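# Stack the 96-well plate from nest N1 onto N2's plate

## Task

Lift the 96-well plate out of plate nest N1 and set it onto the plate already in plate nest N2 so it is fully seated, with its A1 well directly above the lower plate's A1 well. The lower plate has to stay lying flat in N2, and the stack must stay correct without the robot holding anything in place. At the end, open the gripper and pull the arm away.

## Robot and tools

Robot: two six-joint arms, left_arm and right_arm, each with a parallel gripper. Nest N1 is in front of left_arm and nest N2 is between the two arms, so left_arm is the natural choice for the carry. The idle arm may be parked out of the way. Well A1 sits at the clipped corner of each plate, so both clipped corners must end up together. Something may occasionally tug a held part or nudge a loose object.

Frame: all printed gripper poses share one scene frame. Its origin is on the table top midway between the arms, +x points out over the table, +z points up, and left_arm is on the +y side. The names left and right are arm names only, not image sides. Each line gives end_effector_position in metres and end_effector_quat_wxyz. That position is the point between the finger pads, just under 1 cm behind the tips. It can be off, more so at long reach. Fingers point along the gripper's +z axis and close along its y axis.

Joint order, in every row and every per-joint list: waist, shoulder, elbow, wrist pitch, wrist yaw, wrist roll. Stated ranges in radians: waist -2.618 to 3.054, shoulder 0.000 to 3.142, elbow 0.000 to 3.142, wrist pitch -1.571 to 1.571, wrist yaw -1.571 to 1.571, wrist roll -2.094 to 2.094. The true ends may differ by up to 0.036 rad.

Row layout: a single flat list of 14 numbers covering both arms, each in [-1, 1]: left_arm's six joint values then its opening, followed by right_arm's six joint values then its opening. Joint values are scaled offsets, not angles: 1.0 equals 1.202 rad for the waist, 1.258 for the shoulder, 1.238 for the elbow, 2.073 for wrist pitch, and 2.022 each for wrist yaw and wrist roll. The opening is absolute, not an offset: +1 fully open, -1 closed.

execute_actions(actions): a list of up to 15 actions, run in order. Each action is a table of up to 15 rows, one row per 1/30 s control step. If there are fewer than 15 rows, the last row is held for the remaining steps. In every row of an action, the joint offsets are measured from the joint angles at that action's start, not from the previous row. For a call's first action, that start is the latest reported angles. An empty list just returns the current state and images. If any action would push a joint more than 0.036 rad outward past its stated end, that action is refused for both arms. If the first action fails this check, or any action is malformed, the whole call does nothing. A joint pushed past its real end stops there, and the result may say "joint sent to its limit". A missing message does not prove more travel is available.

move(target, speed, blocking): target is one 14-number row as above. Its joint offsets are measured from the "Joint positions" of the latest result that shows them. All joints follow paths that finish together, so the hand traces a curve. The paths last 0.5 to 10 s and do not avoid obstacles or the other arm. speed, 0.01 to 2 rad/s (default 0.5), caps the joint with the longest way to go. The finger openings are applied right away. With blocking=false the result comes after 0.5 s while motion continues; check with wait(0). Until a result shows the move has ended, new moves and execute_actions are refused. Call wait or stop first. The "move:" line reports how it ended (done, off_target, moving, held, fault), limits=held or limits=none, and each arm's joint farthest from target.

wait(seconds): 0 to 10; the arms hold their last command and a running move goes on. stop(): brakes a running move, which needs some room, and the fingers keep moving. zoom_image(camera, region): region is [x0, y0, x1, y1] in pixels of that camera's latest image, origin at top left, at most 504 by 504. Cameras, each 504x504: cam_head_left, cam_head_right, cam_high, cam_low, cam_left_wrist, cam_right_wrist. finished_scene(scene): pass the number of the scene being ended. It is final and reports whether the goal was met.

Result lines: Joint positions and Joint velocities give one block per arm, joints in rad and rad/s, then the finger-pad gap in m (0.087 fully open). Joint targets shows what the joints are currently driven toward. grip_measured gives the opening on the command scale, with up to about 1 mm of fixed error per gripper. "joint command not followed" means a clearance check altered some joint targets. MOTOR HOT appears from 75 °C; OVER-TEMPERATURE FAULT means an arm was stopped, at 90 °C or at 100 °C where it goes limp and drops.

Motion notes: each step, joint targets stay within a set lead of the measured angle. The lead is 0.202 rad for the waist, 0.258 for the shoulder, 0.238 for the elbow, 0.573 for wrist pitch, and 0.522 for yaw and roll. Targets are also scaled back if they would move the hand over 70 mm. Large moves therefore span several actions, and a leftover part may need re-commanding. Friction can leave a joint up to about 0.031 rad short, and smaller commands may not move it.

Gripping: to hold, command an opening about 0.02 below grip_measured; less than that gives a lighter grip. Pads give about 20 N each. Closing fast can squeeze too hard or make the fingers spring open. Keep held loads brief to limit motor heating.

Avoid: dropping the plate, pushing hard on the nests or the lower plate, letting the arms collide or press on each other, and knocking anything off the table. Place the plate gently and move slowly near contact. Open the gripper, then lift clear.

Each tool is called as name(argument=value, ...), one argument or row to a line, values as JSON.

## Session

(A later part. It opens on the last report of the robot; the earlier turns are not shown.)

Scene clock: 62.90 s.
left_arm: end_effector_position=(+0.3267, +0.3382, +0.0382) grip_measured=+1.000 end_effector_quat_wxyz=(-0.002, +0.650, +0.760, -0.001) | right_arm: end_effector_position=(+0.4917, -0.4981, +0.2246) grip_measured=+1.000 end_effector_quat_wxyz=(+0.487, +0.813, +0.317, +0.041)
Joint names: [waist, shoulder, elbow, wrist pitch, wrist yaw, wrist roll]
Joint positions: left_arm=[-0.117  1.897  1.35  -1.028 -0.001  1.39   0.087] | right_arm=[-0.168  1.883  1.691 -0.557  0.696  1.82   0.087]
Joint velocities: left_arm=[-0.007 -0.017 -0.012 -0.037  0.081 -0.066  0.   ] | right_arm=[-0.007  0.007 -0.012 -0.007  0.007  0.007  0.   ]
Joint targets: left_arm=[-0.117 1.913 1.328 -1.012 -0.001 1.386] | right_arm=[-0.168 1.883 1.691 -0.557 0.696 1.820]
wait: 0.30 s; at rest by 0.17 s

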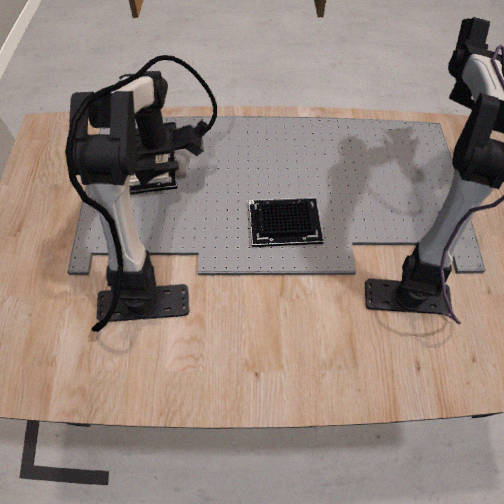

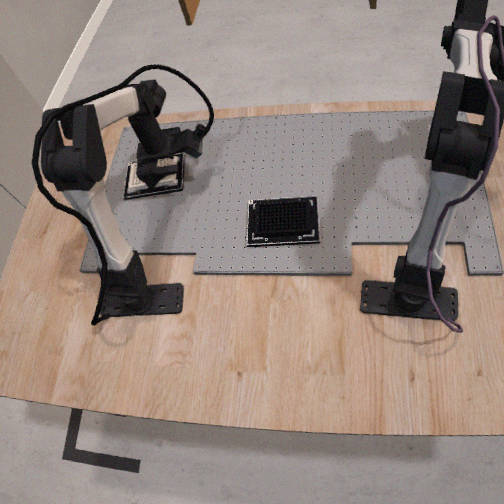

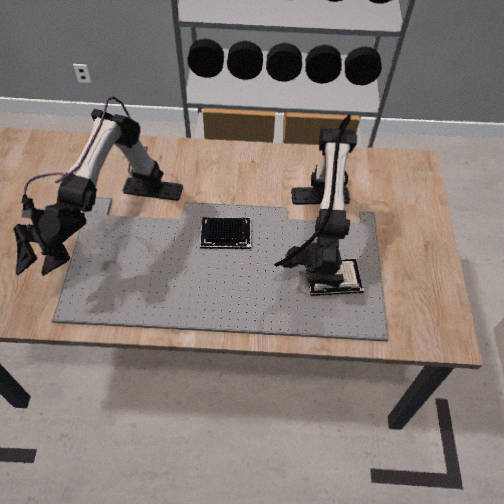

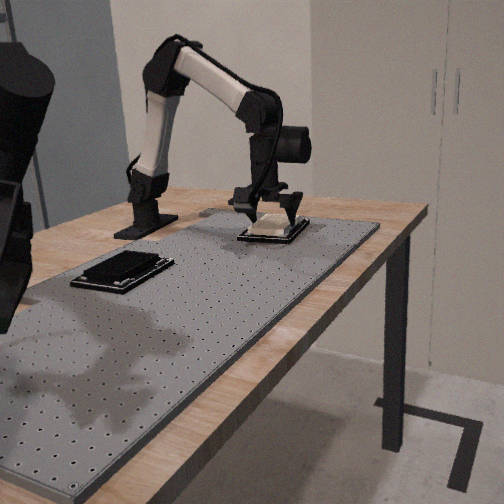

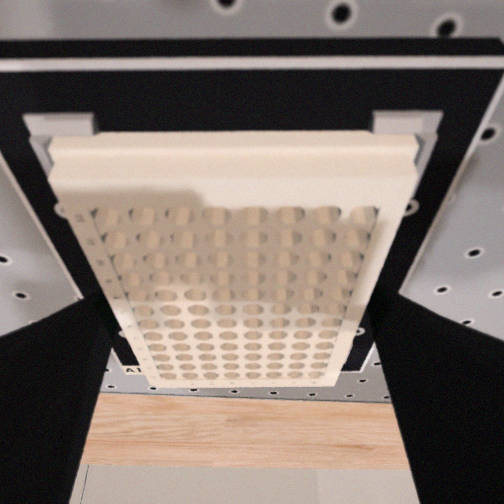

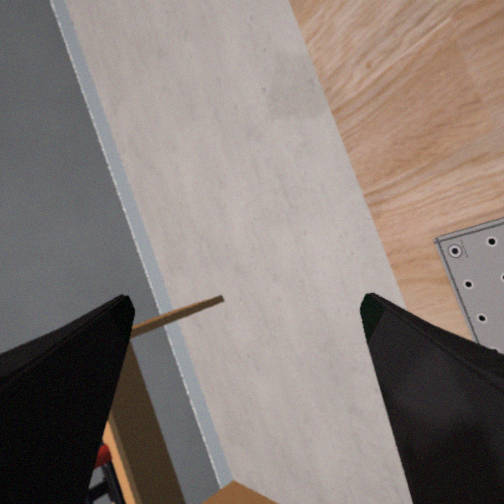

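execute_actions(
  actions=[
    [[0,0.01,-0.018,0.01,0,0,1,0,0,0,0,0,0,1],[0,0.01,-0.02,0.012,0,0,1,0,0,0,0,0,0,1],[0,0.01,-0.022,0.014,0,0,1,0,0,0,0,0,0,1],[0,0.01,-0.024,0.015,0,0,1,0,0,0,0,0,0,1]],
    [[0,0,0,0,0,0,0.96,0,0,0,0,0,0,1],[0,0,0,0,0,0,0.95,0,0,0,0,0,0,1],[0,0,0,0,0,0,0.94,0,0,0,0,0,0,1],[0,0,0,0,0,0,0.93,0,0,0,0,0,0,1],[0,0,0,0,0,0,0.92,0,0,0,0,0,0,1],[0,0,0,0,0,0,0.91,0,0,0,0,0,0,1],[0,0,0,0,0,0,0.9,0,0,0,0,0,0,1],[0,0,0,0,0,0,0.89,0,0,0,0,0,0,1],[0,0,0,0,0,0,0.88,0,0,0,0,0,0,1],[0,0,0,0,0,0,0.87,0,0,0,0,0,0,1],[0,0,0,0,0,0,0.86,0,0,0,0,0,0,1],[0,0,0,0,0,0,0.85,0,0,0,0,0,0,1]],
  ],
)

wait(
  seconds=0.3,
)

Scene clock: 69.27 s.
left_arm: end_effector_position=(+0.3282, +0.3382, +0.0383) grip_measured=+0.879 end_effector_quat_wxyz=(+0.000, +0.650, +0.760, +0.001) | right_arm: end_effector_position=(+0.4917, -0.4981, +0.2246) grip_measured=+1.000 end_effector_quat_wxyz=(+0.487, +0.813, +0.317, +0.041)
Joint names: [waist, shoulder, elbow, wrist pitch, wrist yaw, wrist roll]
Joint positions: left_arm=[-0.117  1.896  1.35  -1.023 -0.001  1.39   0.082] | right_arm=[-0.168  1.883  1.691 -0.557  0.696  1.82   0.087]
Joint velocities: left_arm=[ 0.007 -0.017 -0.002  0.037  0.007 -0.095  0.   ] | right_arm=[-0.012 -0.027 -0.012  0.007 -0.022  0.007  0.   ]
Joint targets: left_arm=[-0.117 1.897 1.350 -1.017 -0.001 1.390] | right_arm=[-0.168 1.883 1.691 -0.557 0.696 1.820]

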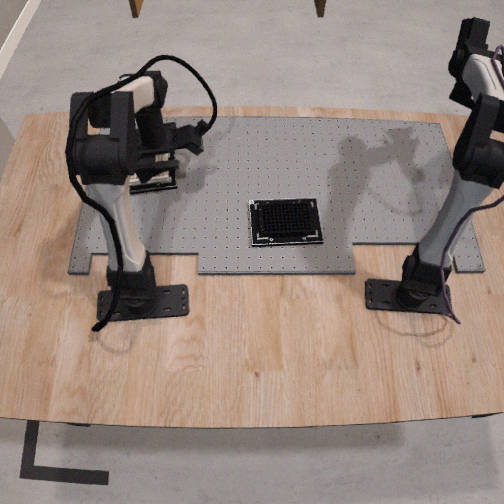

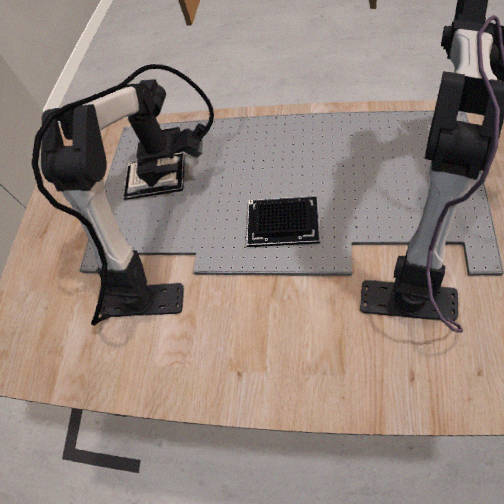

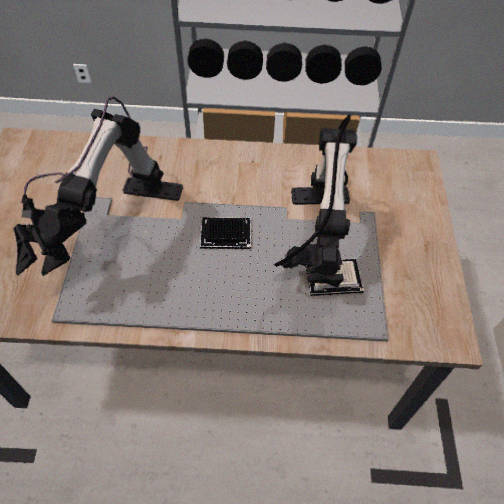

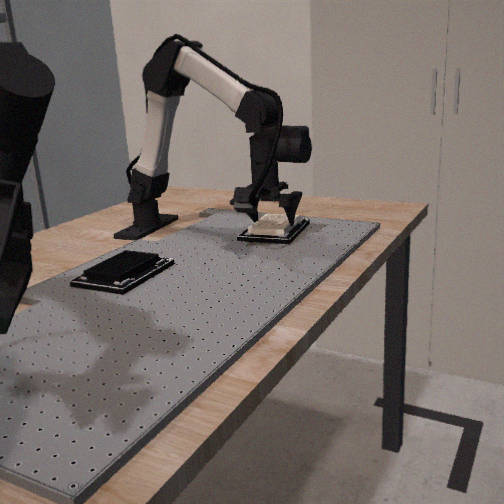

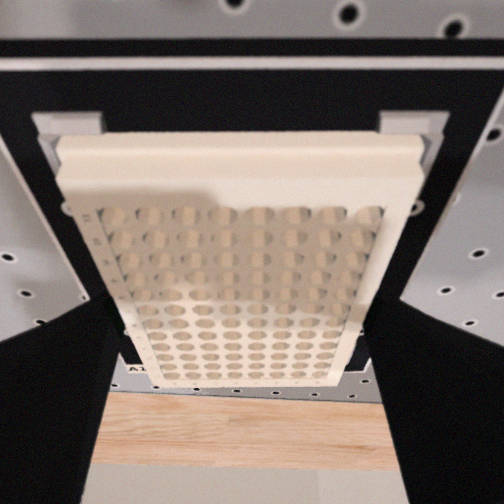

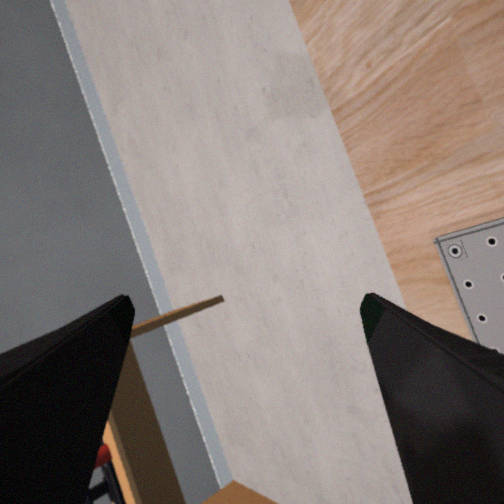

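Scene clock: 69.57 s.
left_arm: end_effector_position=(+0.3282, +0.3382, +0.0383) grip_measured=+0.879 end_effector_quat_wxyz=(+0.000, +0.650, +0.760, +0.001) | right_arm: end_effector_position=(+0.4917, -0.4981, +0.2246) grip_measured=+1.000 end_effector_quat_wxyz=(+0.487, +0.813, +0.317, +0.041)
Joint names: [waist, shoulder, elbow, wrist pitch, wrist yaw, wrist roll]
Joint positions: left_arm=[-0.117  1.896  1.35  -1.023 -0.001  1.39   0.082] | right_arm=[-0.168  1.883  1.691 -0.557  0.696  1.82   0.087]
Joint velocities: left_arm=[ 0.002  0.007 -0.002 -0.037 -0.081 -0.022  0.   ] | right_arm=[ 0.002  0.002 -0.007 -0.022 -0.022 -0.037  0.   ]
Joint targets: left_arm=[-0.117 1.897 1.350 -1.017 -0.001 1.390] | right_arm=[-0.168 1.883 1.691 -0.557 0.696 1.820]
wait: 0.30 s; at rest by 0.17 s

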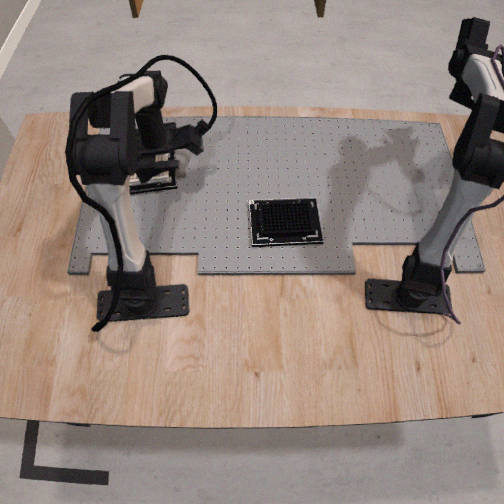

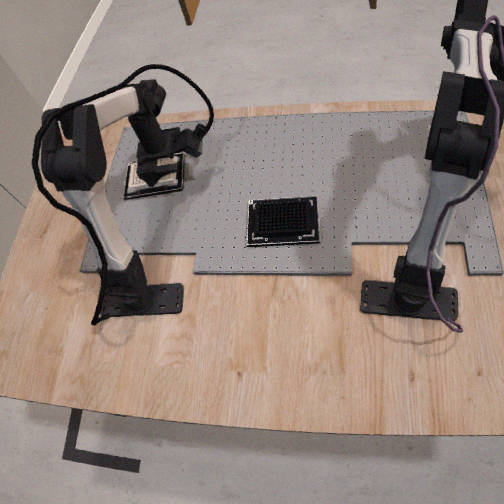

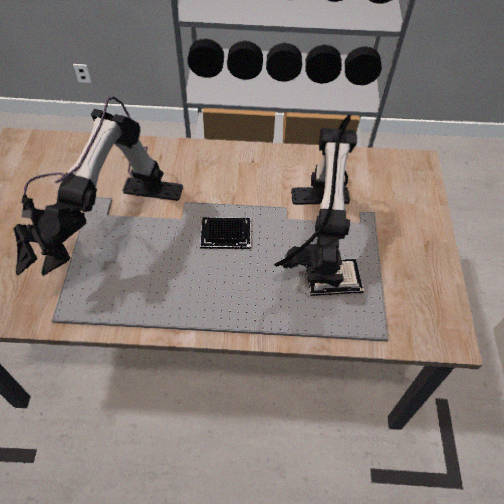

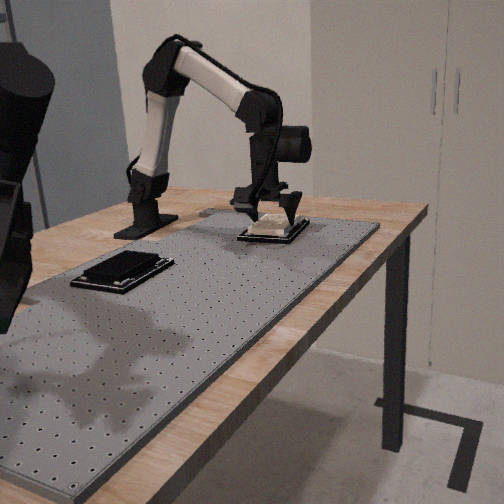

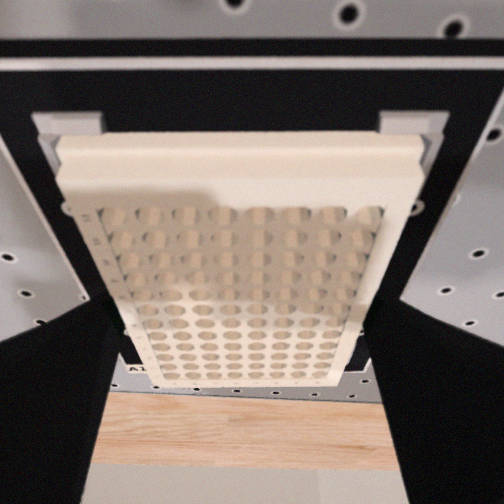

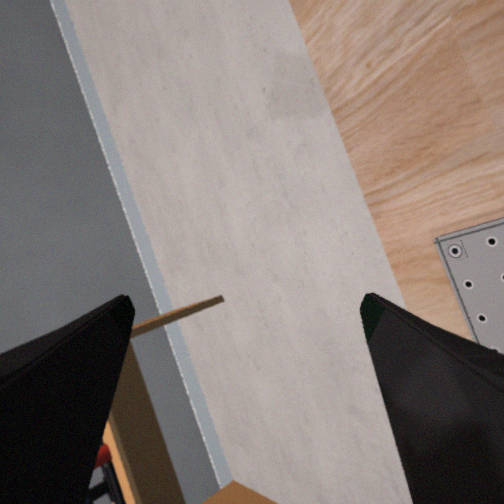

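execute_actions(
  actions=[
    [[0,-0.014,0.018,-0.004,0,0,0.85,0,0,0,0,0,0,1],[0,-0.016,0.022,-0.006,0,0,0.85,0,0,0,0,0,0,1],[0,-0.017,0.025,-0.009,0,0,0.85,0,0,0,0,0,0,1],[0,-0.018,0.028,-0.012,0,0,0.85,0,0,0,0,0,0,1],[0,-0.019,0.031,-0.015,0,0,0.85,0,0,0,0,0,0,1],[0,-0.02,0.034,-0.018,0,0,0.85,0,0,0,0,0,0,1],[0,-0.021,0.037,-0.021,0,0,0.85,0,0,0,0,0,0,1],[0,-0.022,0.04,-0.024,0,0,0.85,0,0,0,0,0,0,1],[0,-0.023,0.043,-0.027,0,0,0.85,0,0,0,0,0,0,1],[0,-0.024,0.046,-0.03,0,0,0.85,0,0,0,0,0,0,1],[0,-0.025,0.05,-0.033,0,0,0.85,0,0,0,0,0,0,1],[0,-0.026,0.053,-0.036,0,0,0.85,0,0,0,0,0,0,1],[0,-0.027,0.056,-0.039,0,0,0.85,0,0,0,0,0,0,1],[0,-0.028,0.059,-0.041,0,0,0.85,0,0,0,0,0,0,1],[0,-0.029,0.062,-0.043,0,0,0.85,0,0,0,0,0,0,1]],
  ],
)

wait(
  seconds=0.4,
)

Scene clock: 76.50 s.
left_arm: end_effector_position=(+0.3312, +0.3381, +0.0557) grip_measured=+0.879 end_effector_quat_wxyz=(+0.005, +0.650, +0.760, +0.005) | right_arm: end_effector_position=(+0.4917, -0.4981, +0.2246) grip_measured=+1.000 end_effector_quat_wxyz=(+0.487, +0.813, +0.317, +0.041)
Joint names: [waist, shoulder, elbow, wrist pitch, wrist yaw, wrist roll]
Joint positions: left_arm=[-0.117  1.879  1.399 -1.077 -0.001  1.39   0.082] | right_arm=[-0.168  1.883  1.691 -0.557  0.696  1.82   0.087]
Joint velocities: left_arm=[ 0.002 -0.051  0.1   -0.066  0.022  0.007  0.003] | right_arm=[-0.012 -0.002 -0.002 -0.022  0.007  0.051  0.   ]
Joint targets: left_arm=[-0.117 1.860 1.427 -1.112 -0.001 1.390] | right_arm=[-0.168 1.883 1.691 -0.557 0.696 1.820]

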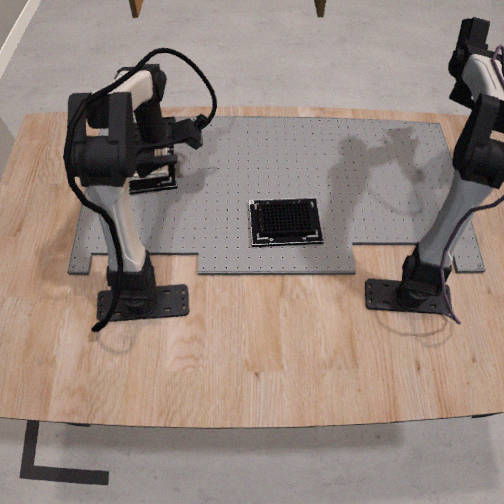

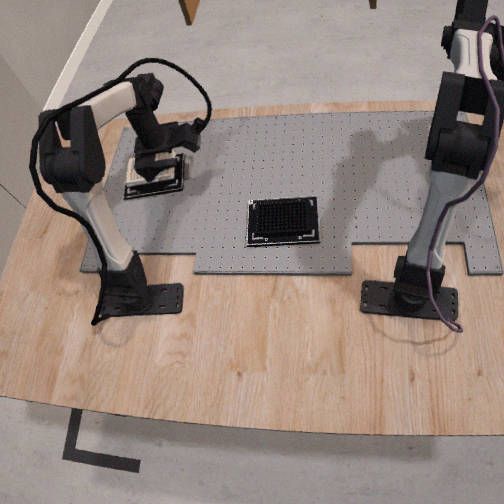

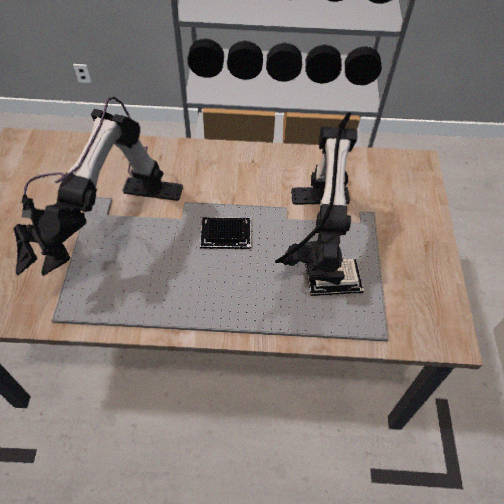

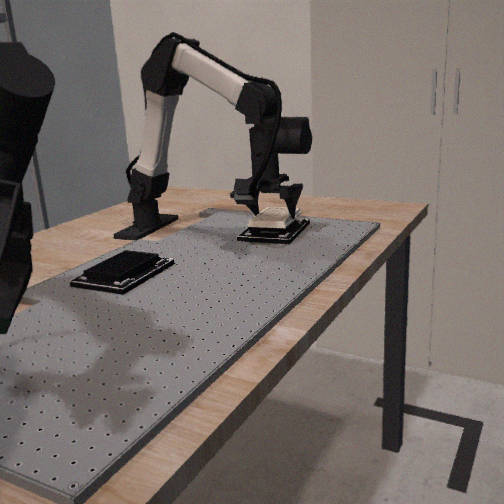

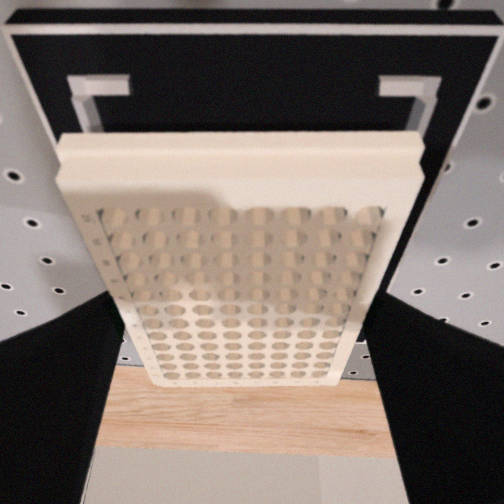

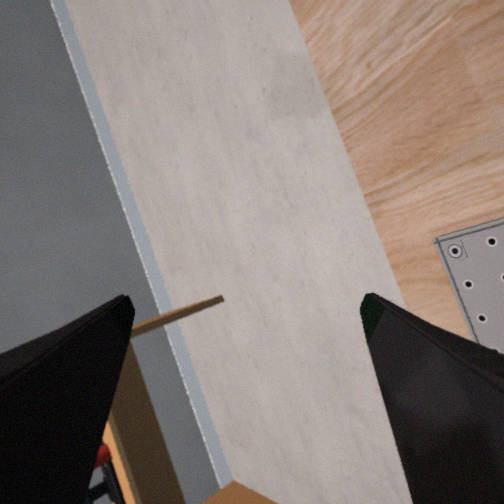

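Scene clock: 76.90 s.
left_arm: end_effector_position=(+0.3285, +0.3382, +0.0590) grip_measured=+0.879 end_effector_quat_wxyz=(+0.002, +0.650, +0.760, +0.002) | right_arm: end_effector_position=(+0.4917, -0.4981, +0.2246) grip_measured=+1.000 end_effector_quat_wxyz=(+0.487, +0.813, +0.317, +0.041)
Joint names: [waist, shoulder, elbow, wrist pitch, wrist yaw, wrist roll]
Joint positions: left_arm=[-0.117  1.874  1.406 -1.098 -0.001  1.39   0.082] | right_arm=[-0.168  1.883  1.691 -0.557  0.696  1.82   0.087]
Joint velocities: left_arm=[-0.007  0.007  0.017 -0.022  0.037  0.051 -0.   ] | right_arm=[-0.012  0.012  0.002 -0.095  0.022  0.007  0.   ]
Joint targets: left_arm=[-0.117 1.860 1.427 -1.112 -0.001 1.390] | right_arm=[-0.168 1.883 1.691 -0.557 0.696 1.820]
wait: 0.40 s; no rest

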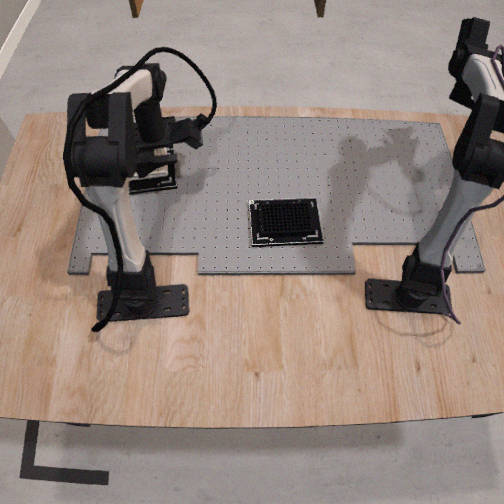

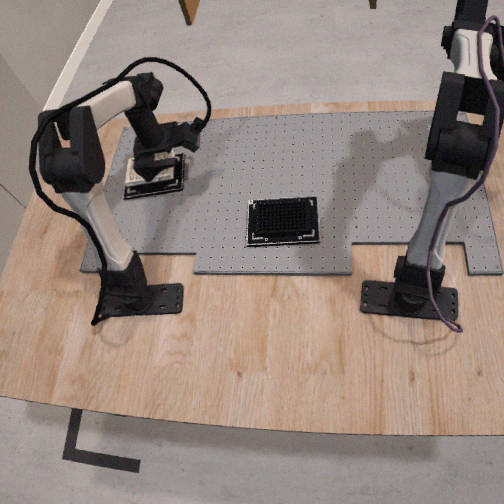

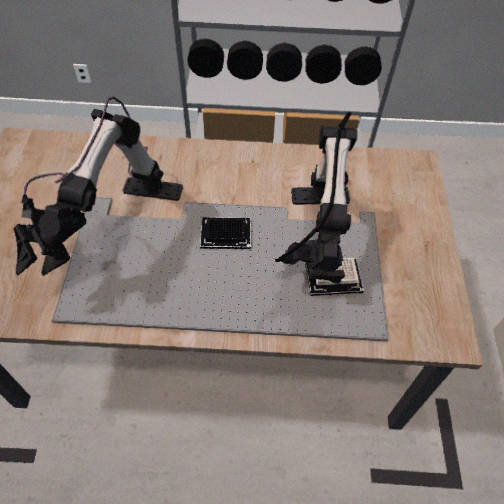

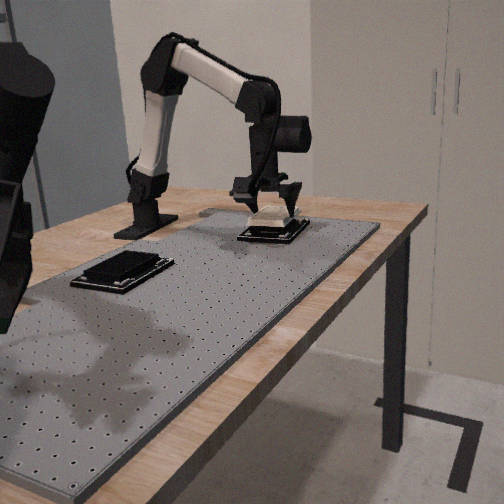

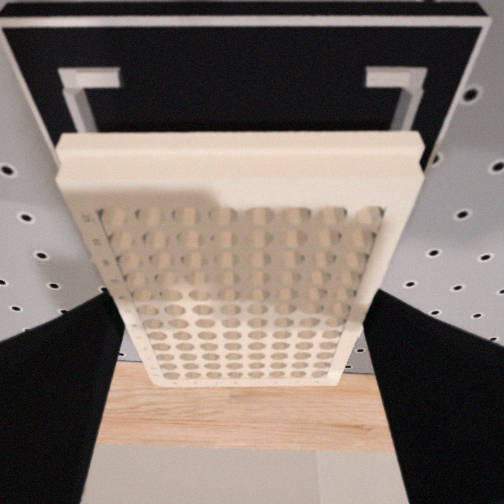

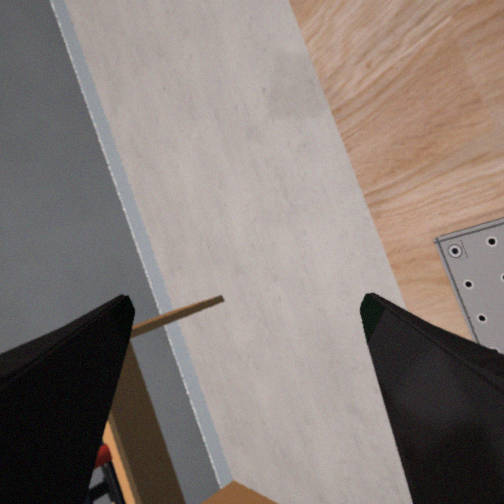

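move(
  target=[-0.911,0.2655,0.438,-0.104,0,-0.49,0.85,0,0,0,0,0,0,1],
  speed=0.6,
)

Scene clock: 85.10 s.
left_arm: end_effector_position=(+0.1719, -0.0390, +0.0718) grip_measured=+0.879 end_effector_quat_wxyz=(+0.003, +0.693, +0.721, -0.001) | right_arm: end_effector_position=(+0.4917, -0.4981, +0.2246) grip_measured=+1.000 end_effector_quat_wxyz=(+0.487, +0.813, +0.317, +0.041)
Joint names: [waist, shoulder, elbow, wrist pitch, wrist yaw, wrist roll]
Joint positions: left_arm=[-1.218  2.193  1.926 -1.298 -0.001  0.405  0.082] | right_arm=[-0.168  1.883  1.691 -0.557  0.696  1.82   0.087]
Joint velocities: left_arm=[ 0.007  0.002 -0.022  0.007  0.022 -0.037 -0.001] | right_arm=[ 0.007 -0.007 -0.012  0.066  0.051  0.037  0.   ]
Joint targets: left_arm=[-1.211 2.209 1.948 -1.313 -0.001 0.399] | right_arm=[-0.168 1.883 1.691 -0.557 0.696 1.820]
move: off_target (left_arm); limits=none; left_arm: farthest joint: the elbow, 0.022 radians from its target (0.542 radians at the start); right_arm: farthest joint: the waist, 0.000 radians from its target (0.000 radians at the start)

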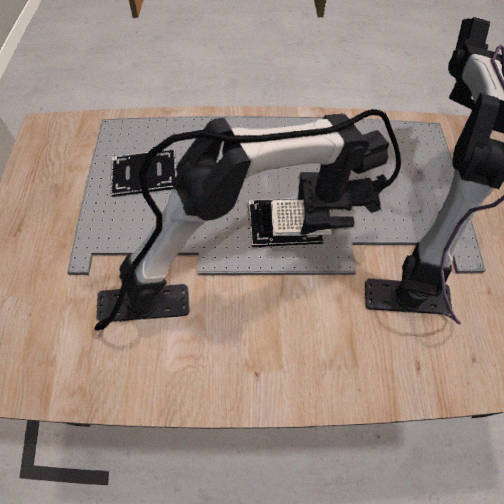

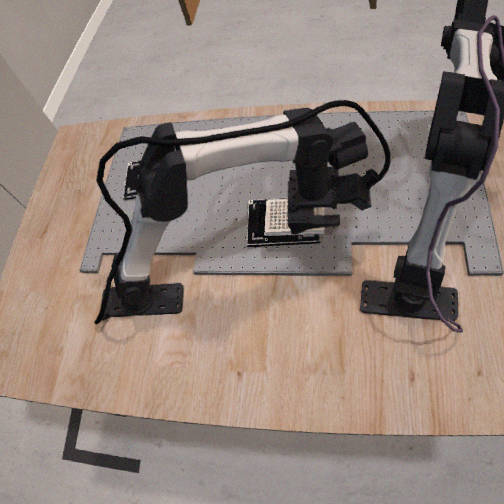

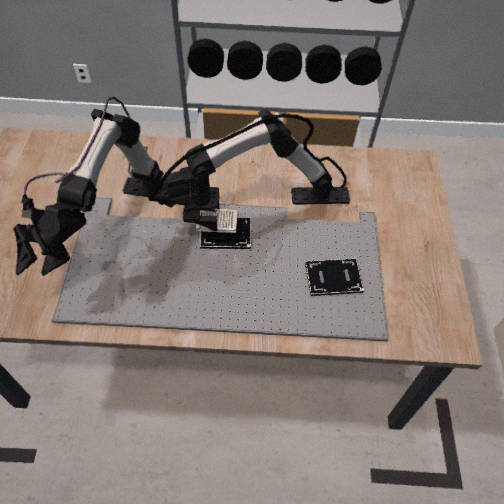

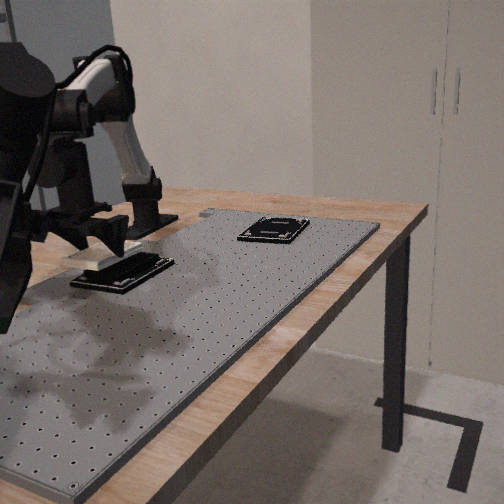

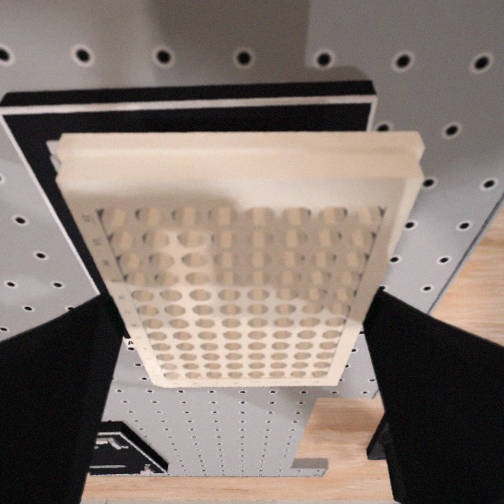

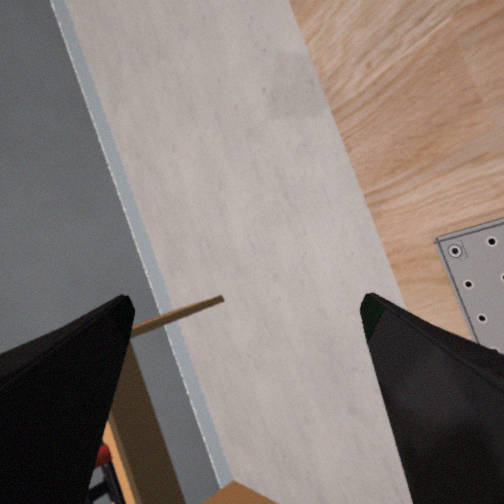

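move(
  target=[0.055,-0.0756,-0.1575,0.048,0,0.0143,0.85,0,0,0,0,0,0,1],
  speed=0.25,
)

zoom_image(
  camera="cam_left_wrist",
  region=[0,0,504,200],
)

zoom_image(
  camera="cam_low",
  region=[55,220,185,300],
)

Scene clock: 95.43 s.
left_arm: end_effector_position=(+0.1834, -0.0096, +0.0593) grip_measured=+0.879 end_effector_quat_wxyz=(+0.001, +0.679, +0.734, +0.000) | right_arm: end_effector_position=(+0.4917, -0.4981, +0.2246) grip_measured=+1.000 end_effector_quat_wxyz=(+0.487, +0.813, +0.317, +0.041)
Joint names: [waist, shoulder, elbow, wrist pitch, wrist yaw, wrist roll]
Joint positions: left_arm=[-1.158  2.115  1.753 -1.208 -0.001  0.429  0.082] | right_arm=[-0.168  1.883  1.691 -0.557  0.696  1.82   0.087]
Joint velocities: left_arm=[ 0.007  0.002 -0.002 -0.066  0.037  0.066  0.   ] | right_arm=[-0.002  0.012 -0.007 -0.037  0.022  0.037  0.   ]
Joint targets: left_arm=[-1.152 2.097 1.732 -1.198 -0.001 0.434] | right_arm=[-0.168 1.883 1.691 -0.557 0.696 1.820]
move: off_target (left_arm); limits=none; left_arm: farthest joint: the elbow, 0.022 radians from its target (0.195 radians at the start); right_arm: farthest joint: the waist, 0.000 radians from its target (0.000 radians at the start)

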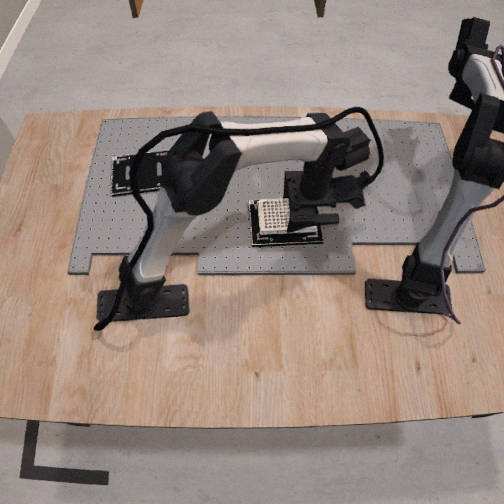

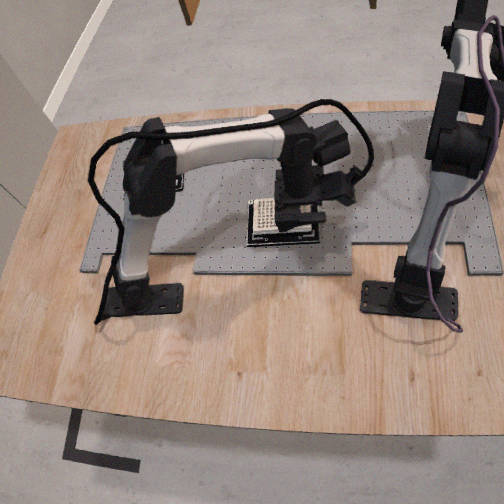

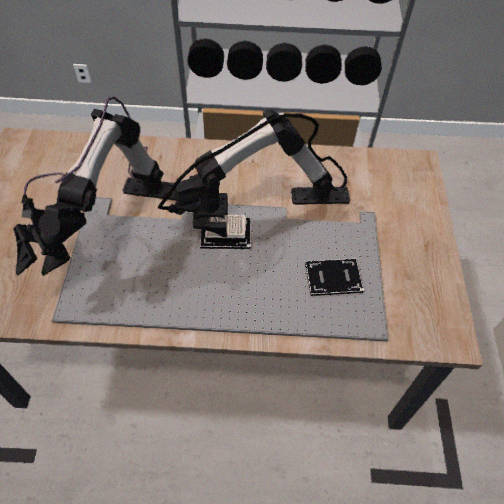

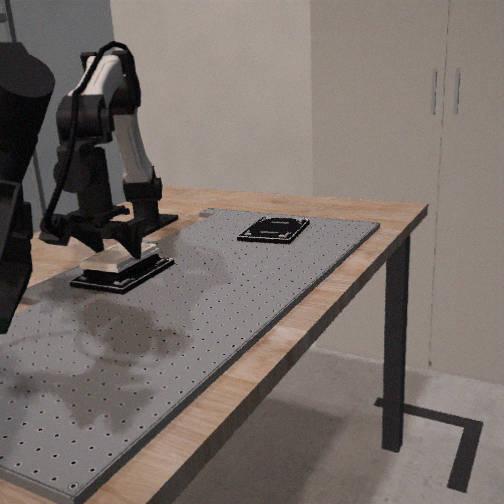

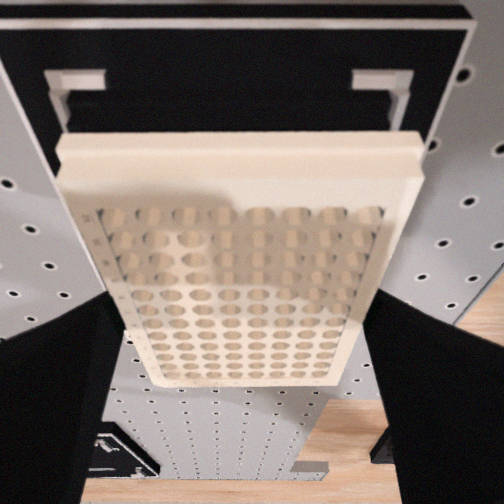

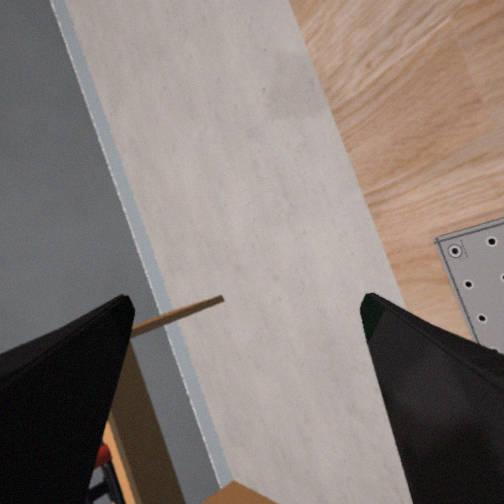

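Region (0, 0, 504, 200) of cam_left_wrist's 504x504 image, scaled by 1.000; it fills the top 200 rows of this view, and the rest is white.

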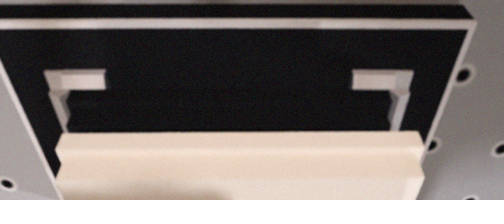

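Region (55, 220, 185, 300) of cam_low's 504x504 image, scaled by 3.877, with more detail than that image has; it fills the top 310 rows of this view, and the rest is white.

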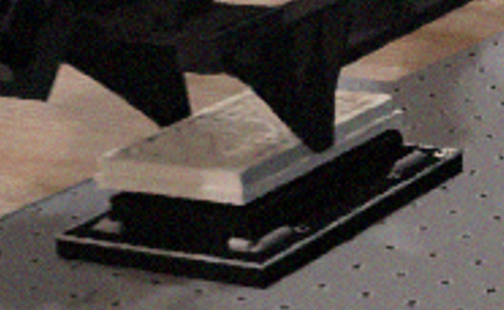

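execute_actions(
  actions=[
    [[0.006,0.01,0,0.005,0,0.004,0.85,0,0,0,0,0,0,1],[0.008,0.014,0,0.007,0,0.006,0.85,0,0,0,0,0,0,1],[0.01,0.017,0,0.008,0,0.008,0.85,0,0,0,0,0,0,1],[0.012,0.02,0,0.009,0,0.009,0.85,0,0,0,0,0,0,1]],
  ],
)

Scene clock: 103.00 s.
left_arm: end_effector_position=(+0.1874, -0.0100, +0.0590) grip_measured=+0.879 end_effector_quat_wxyz=(+0.005, +0.681, +0.732, -0.001) | right_arm: end_effector_position=(+0.4917, -0.4981, +0.2246) grip_measured=+1.000 end_effector_quat_wxyz=(+0.487, +0.813, +0.317, +0.041)
Joint names: [waist, shoulder, elbow, wrist pitch, wrist yaw, wrist roll]
Joint positions: left_arm=[-1.15   2.115  1.753 -1.199 -0.001  0.441  0.082] | right_arm=[-0.168  1.883  1.691 -0.557  0.696  1.82   0.087]
Joint velocities: left_arm=[-0.007 -0.012 -0.002 -0.081  0.037  0.007  0.   ] | right_arm=[-0.012  0.007  0.002  0.022 -0.007  0.037  0.   ]
Joint targets: left_arm=[-1.143 2.140 1.753 -1.190 -0.001 0.447] | right_arm=[-0.168 1.883 1.691 -0.557 0.696 1.820]

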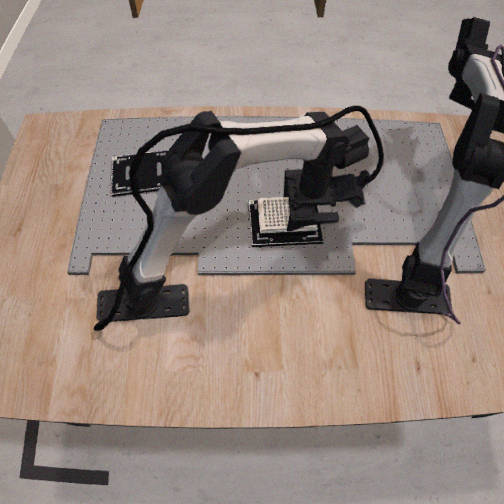

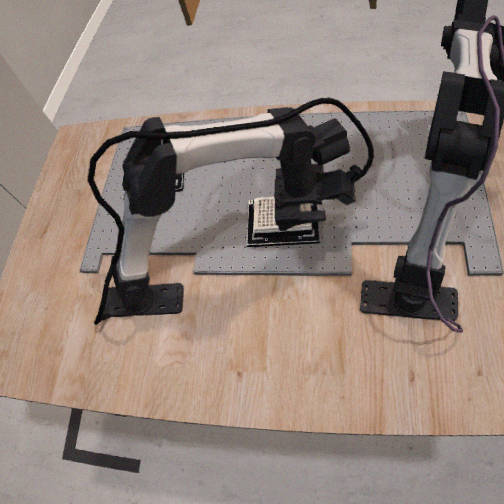

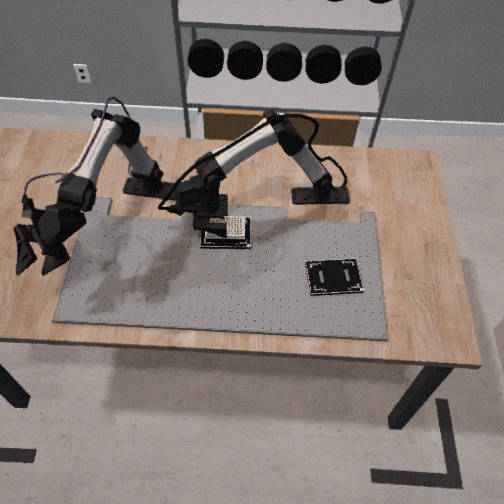

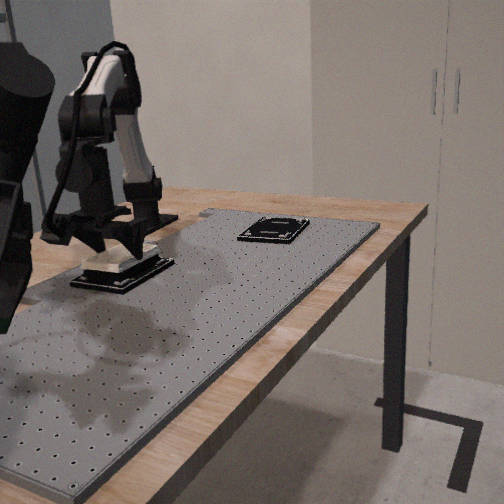

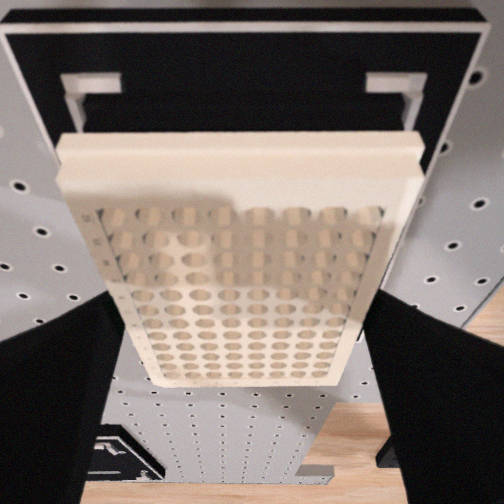

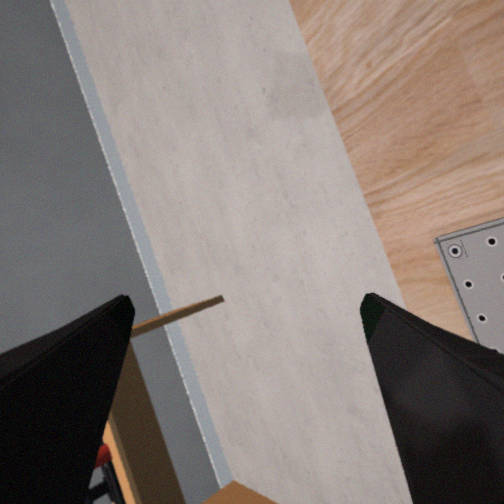

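execute_actions(
  actions=[
    [[0,0.024,0,0,0,0,0.85,0,0,0,0,0,0,1],[0,0.025,0,0,0,0,0.85,0,0,0,0,0,0,1],[0,0.025,0,0,0,0,0.85,0,0,0,0,0,0,1],[0,0.022,0,0,0,0,0.85,0,0,0,0,0,0,1]],
  ],
)

zoom_image(
  camera="cam_low",
  region=[55,220,185,300],
)

Scene clock: 106.77 s.
left_arm: end_effector_position=(+0.1870, -0.0093, +0.0537) grip_measured=+0.879 end_effector_quat_wxyz=(-0.002, +0.681, +0.732, +0.001) | right_arm: end_effector_position=(+0.4917, -0.4981, +0.2246) grip_measured=+1.000 end_effector_quat_wxyz=(+0.487, +0.813, +0.317, +0.041)
Joint names: [waist, shoulder, elbow, wrist pitch, wrist yaw, wrist roll]
Joint positions: left_arm=[-1.15   2.13   1.753 -1.199 -0.001  0.442  0.082] | right_arm=[-0.168  1.883  1.691 -0.557  0.696  1.82   0.087]
Joint velocities: left_arm=[ 0.002  0.007 -0.002  0.007 -0.007 -0.022 -0.001] | right_arm=[ 0.002  0.007 -0.012 -0.022 -0.037 -0.051  0.   ]
Joint targets: left_arm=[-1.150 2.143 1.753 -1.199 -0.001 0.441] | right_arm=[-0.168 1.883 1.691 -0.557 0.696 1.820]

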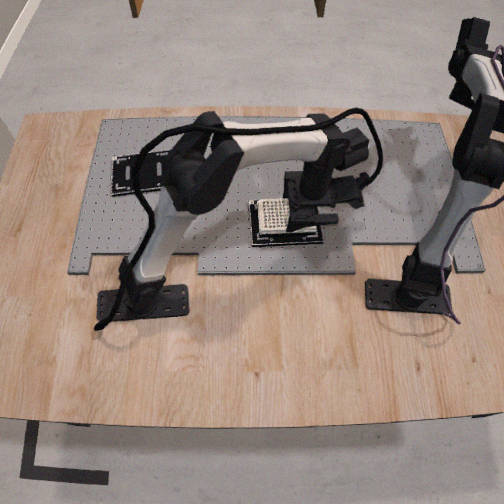

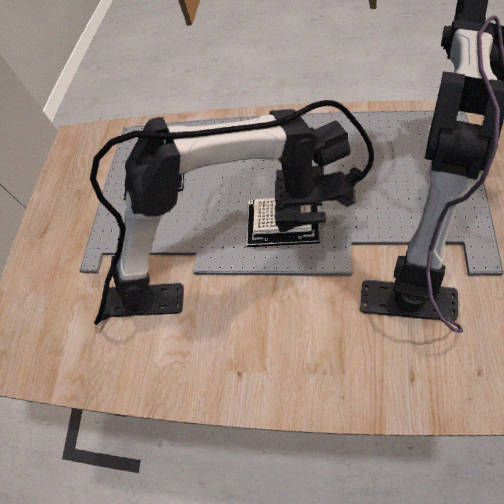

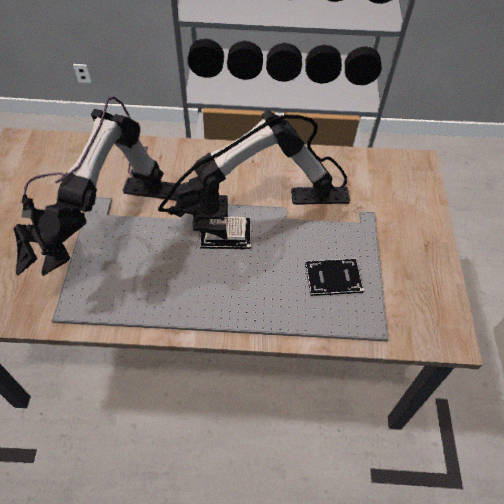

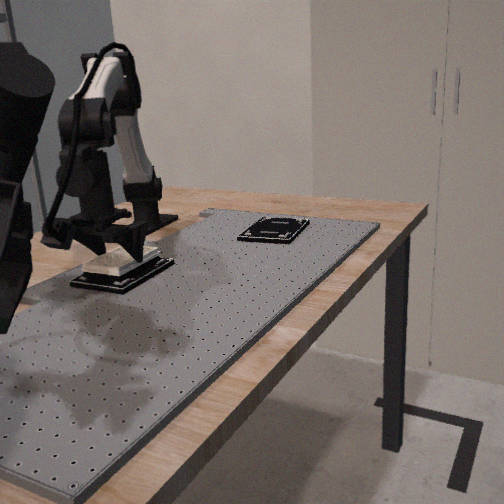

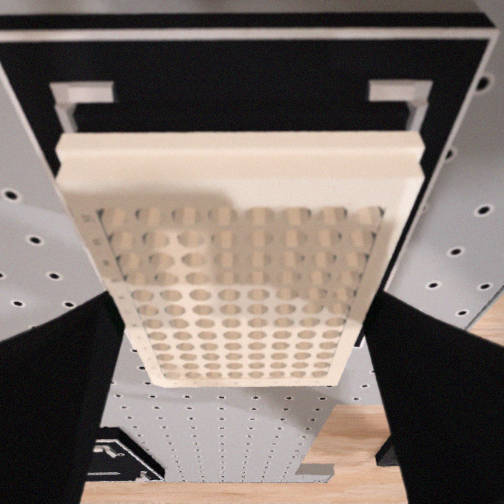

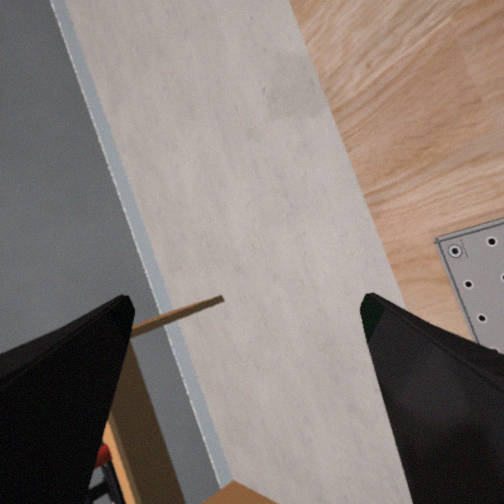

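Region (55, 220, 185, 300) of cam_low's 504x504 image, scaled by 3.877, with more detail than that image has; it fills the top 310 rows of this view, and the rest is white.

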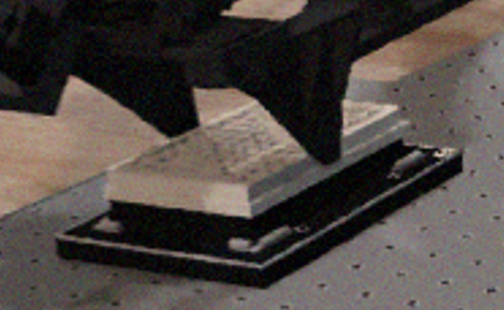

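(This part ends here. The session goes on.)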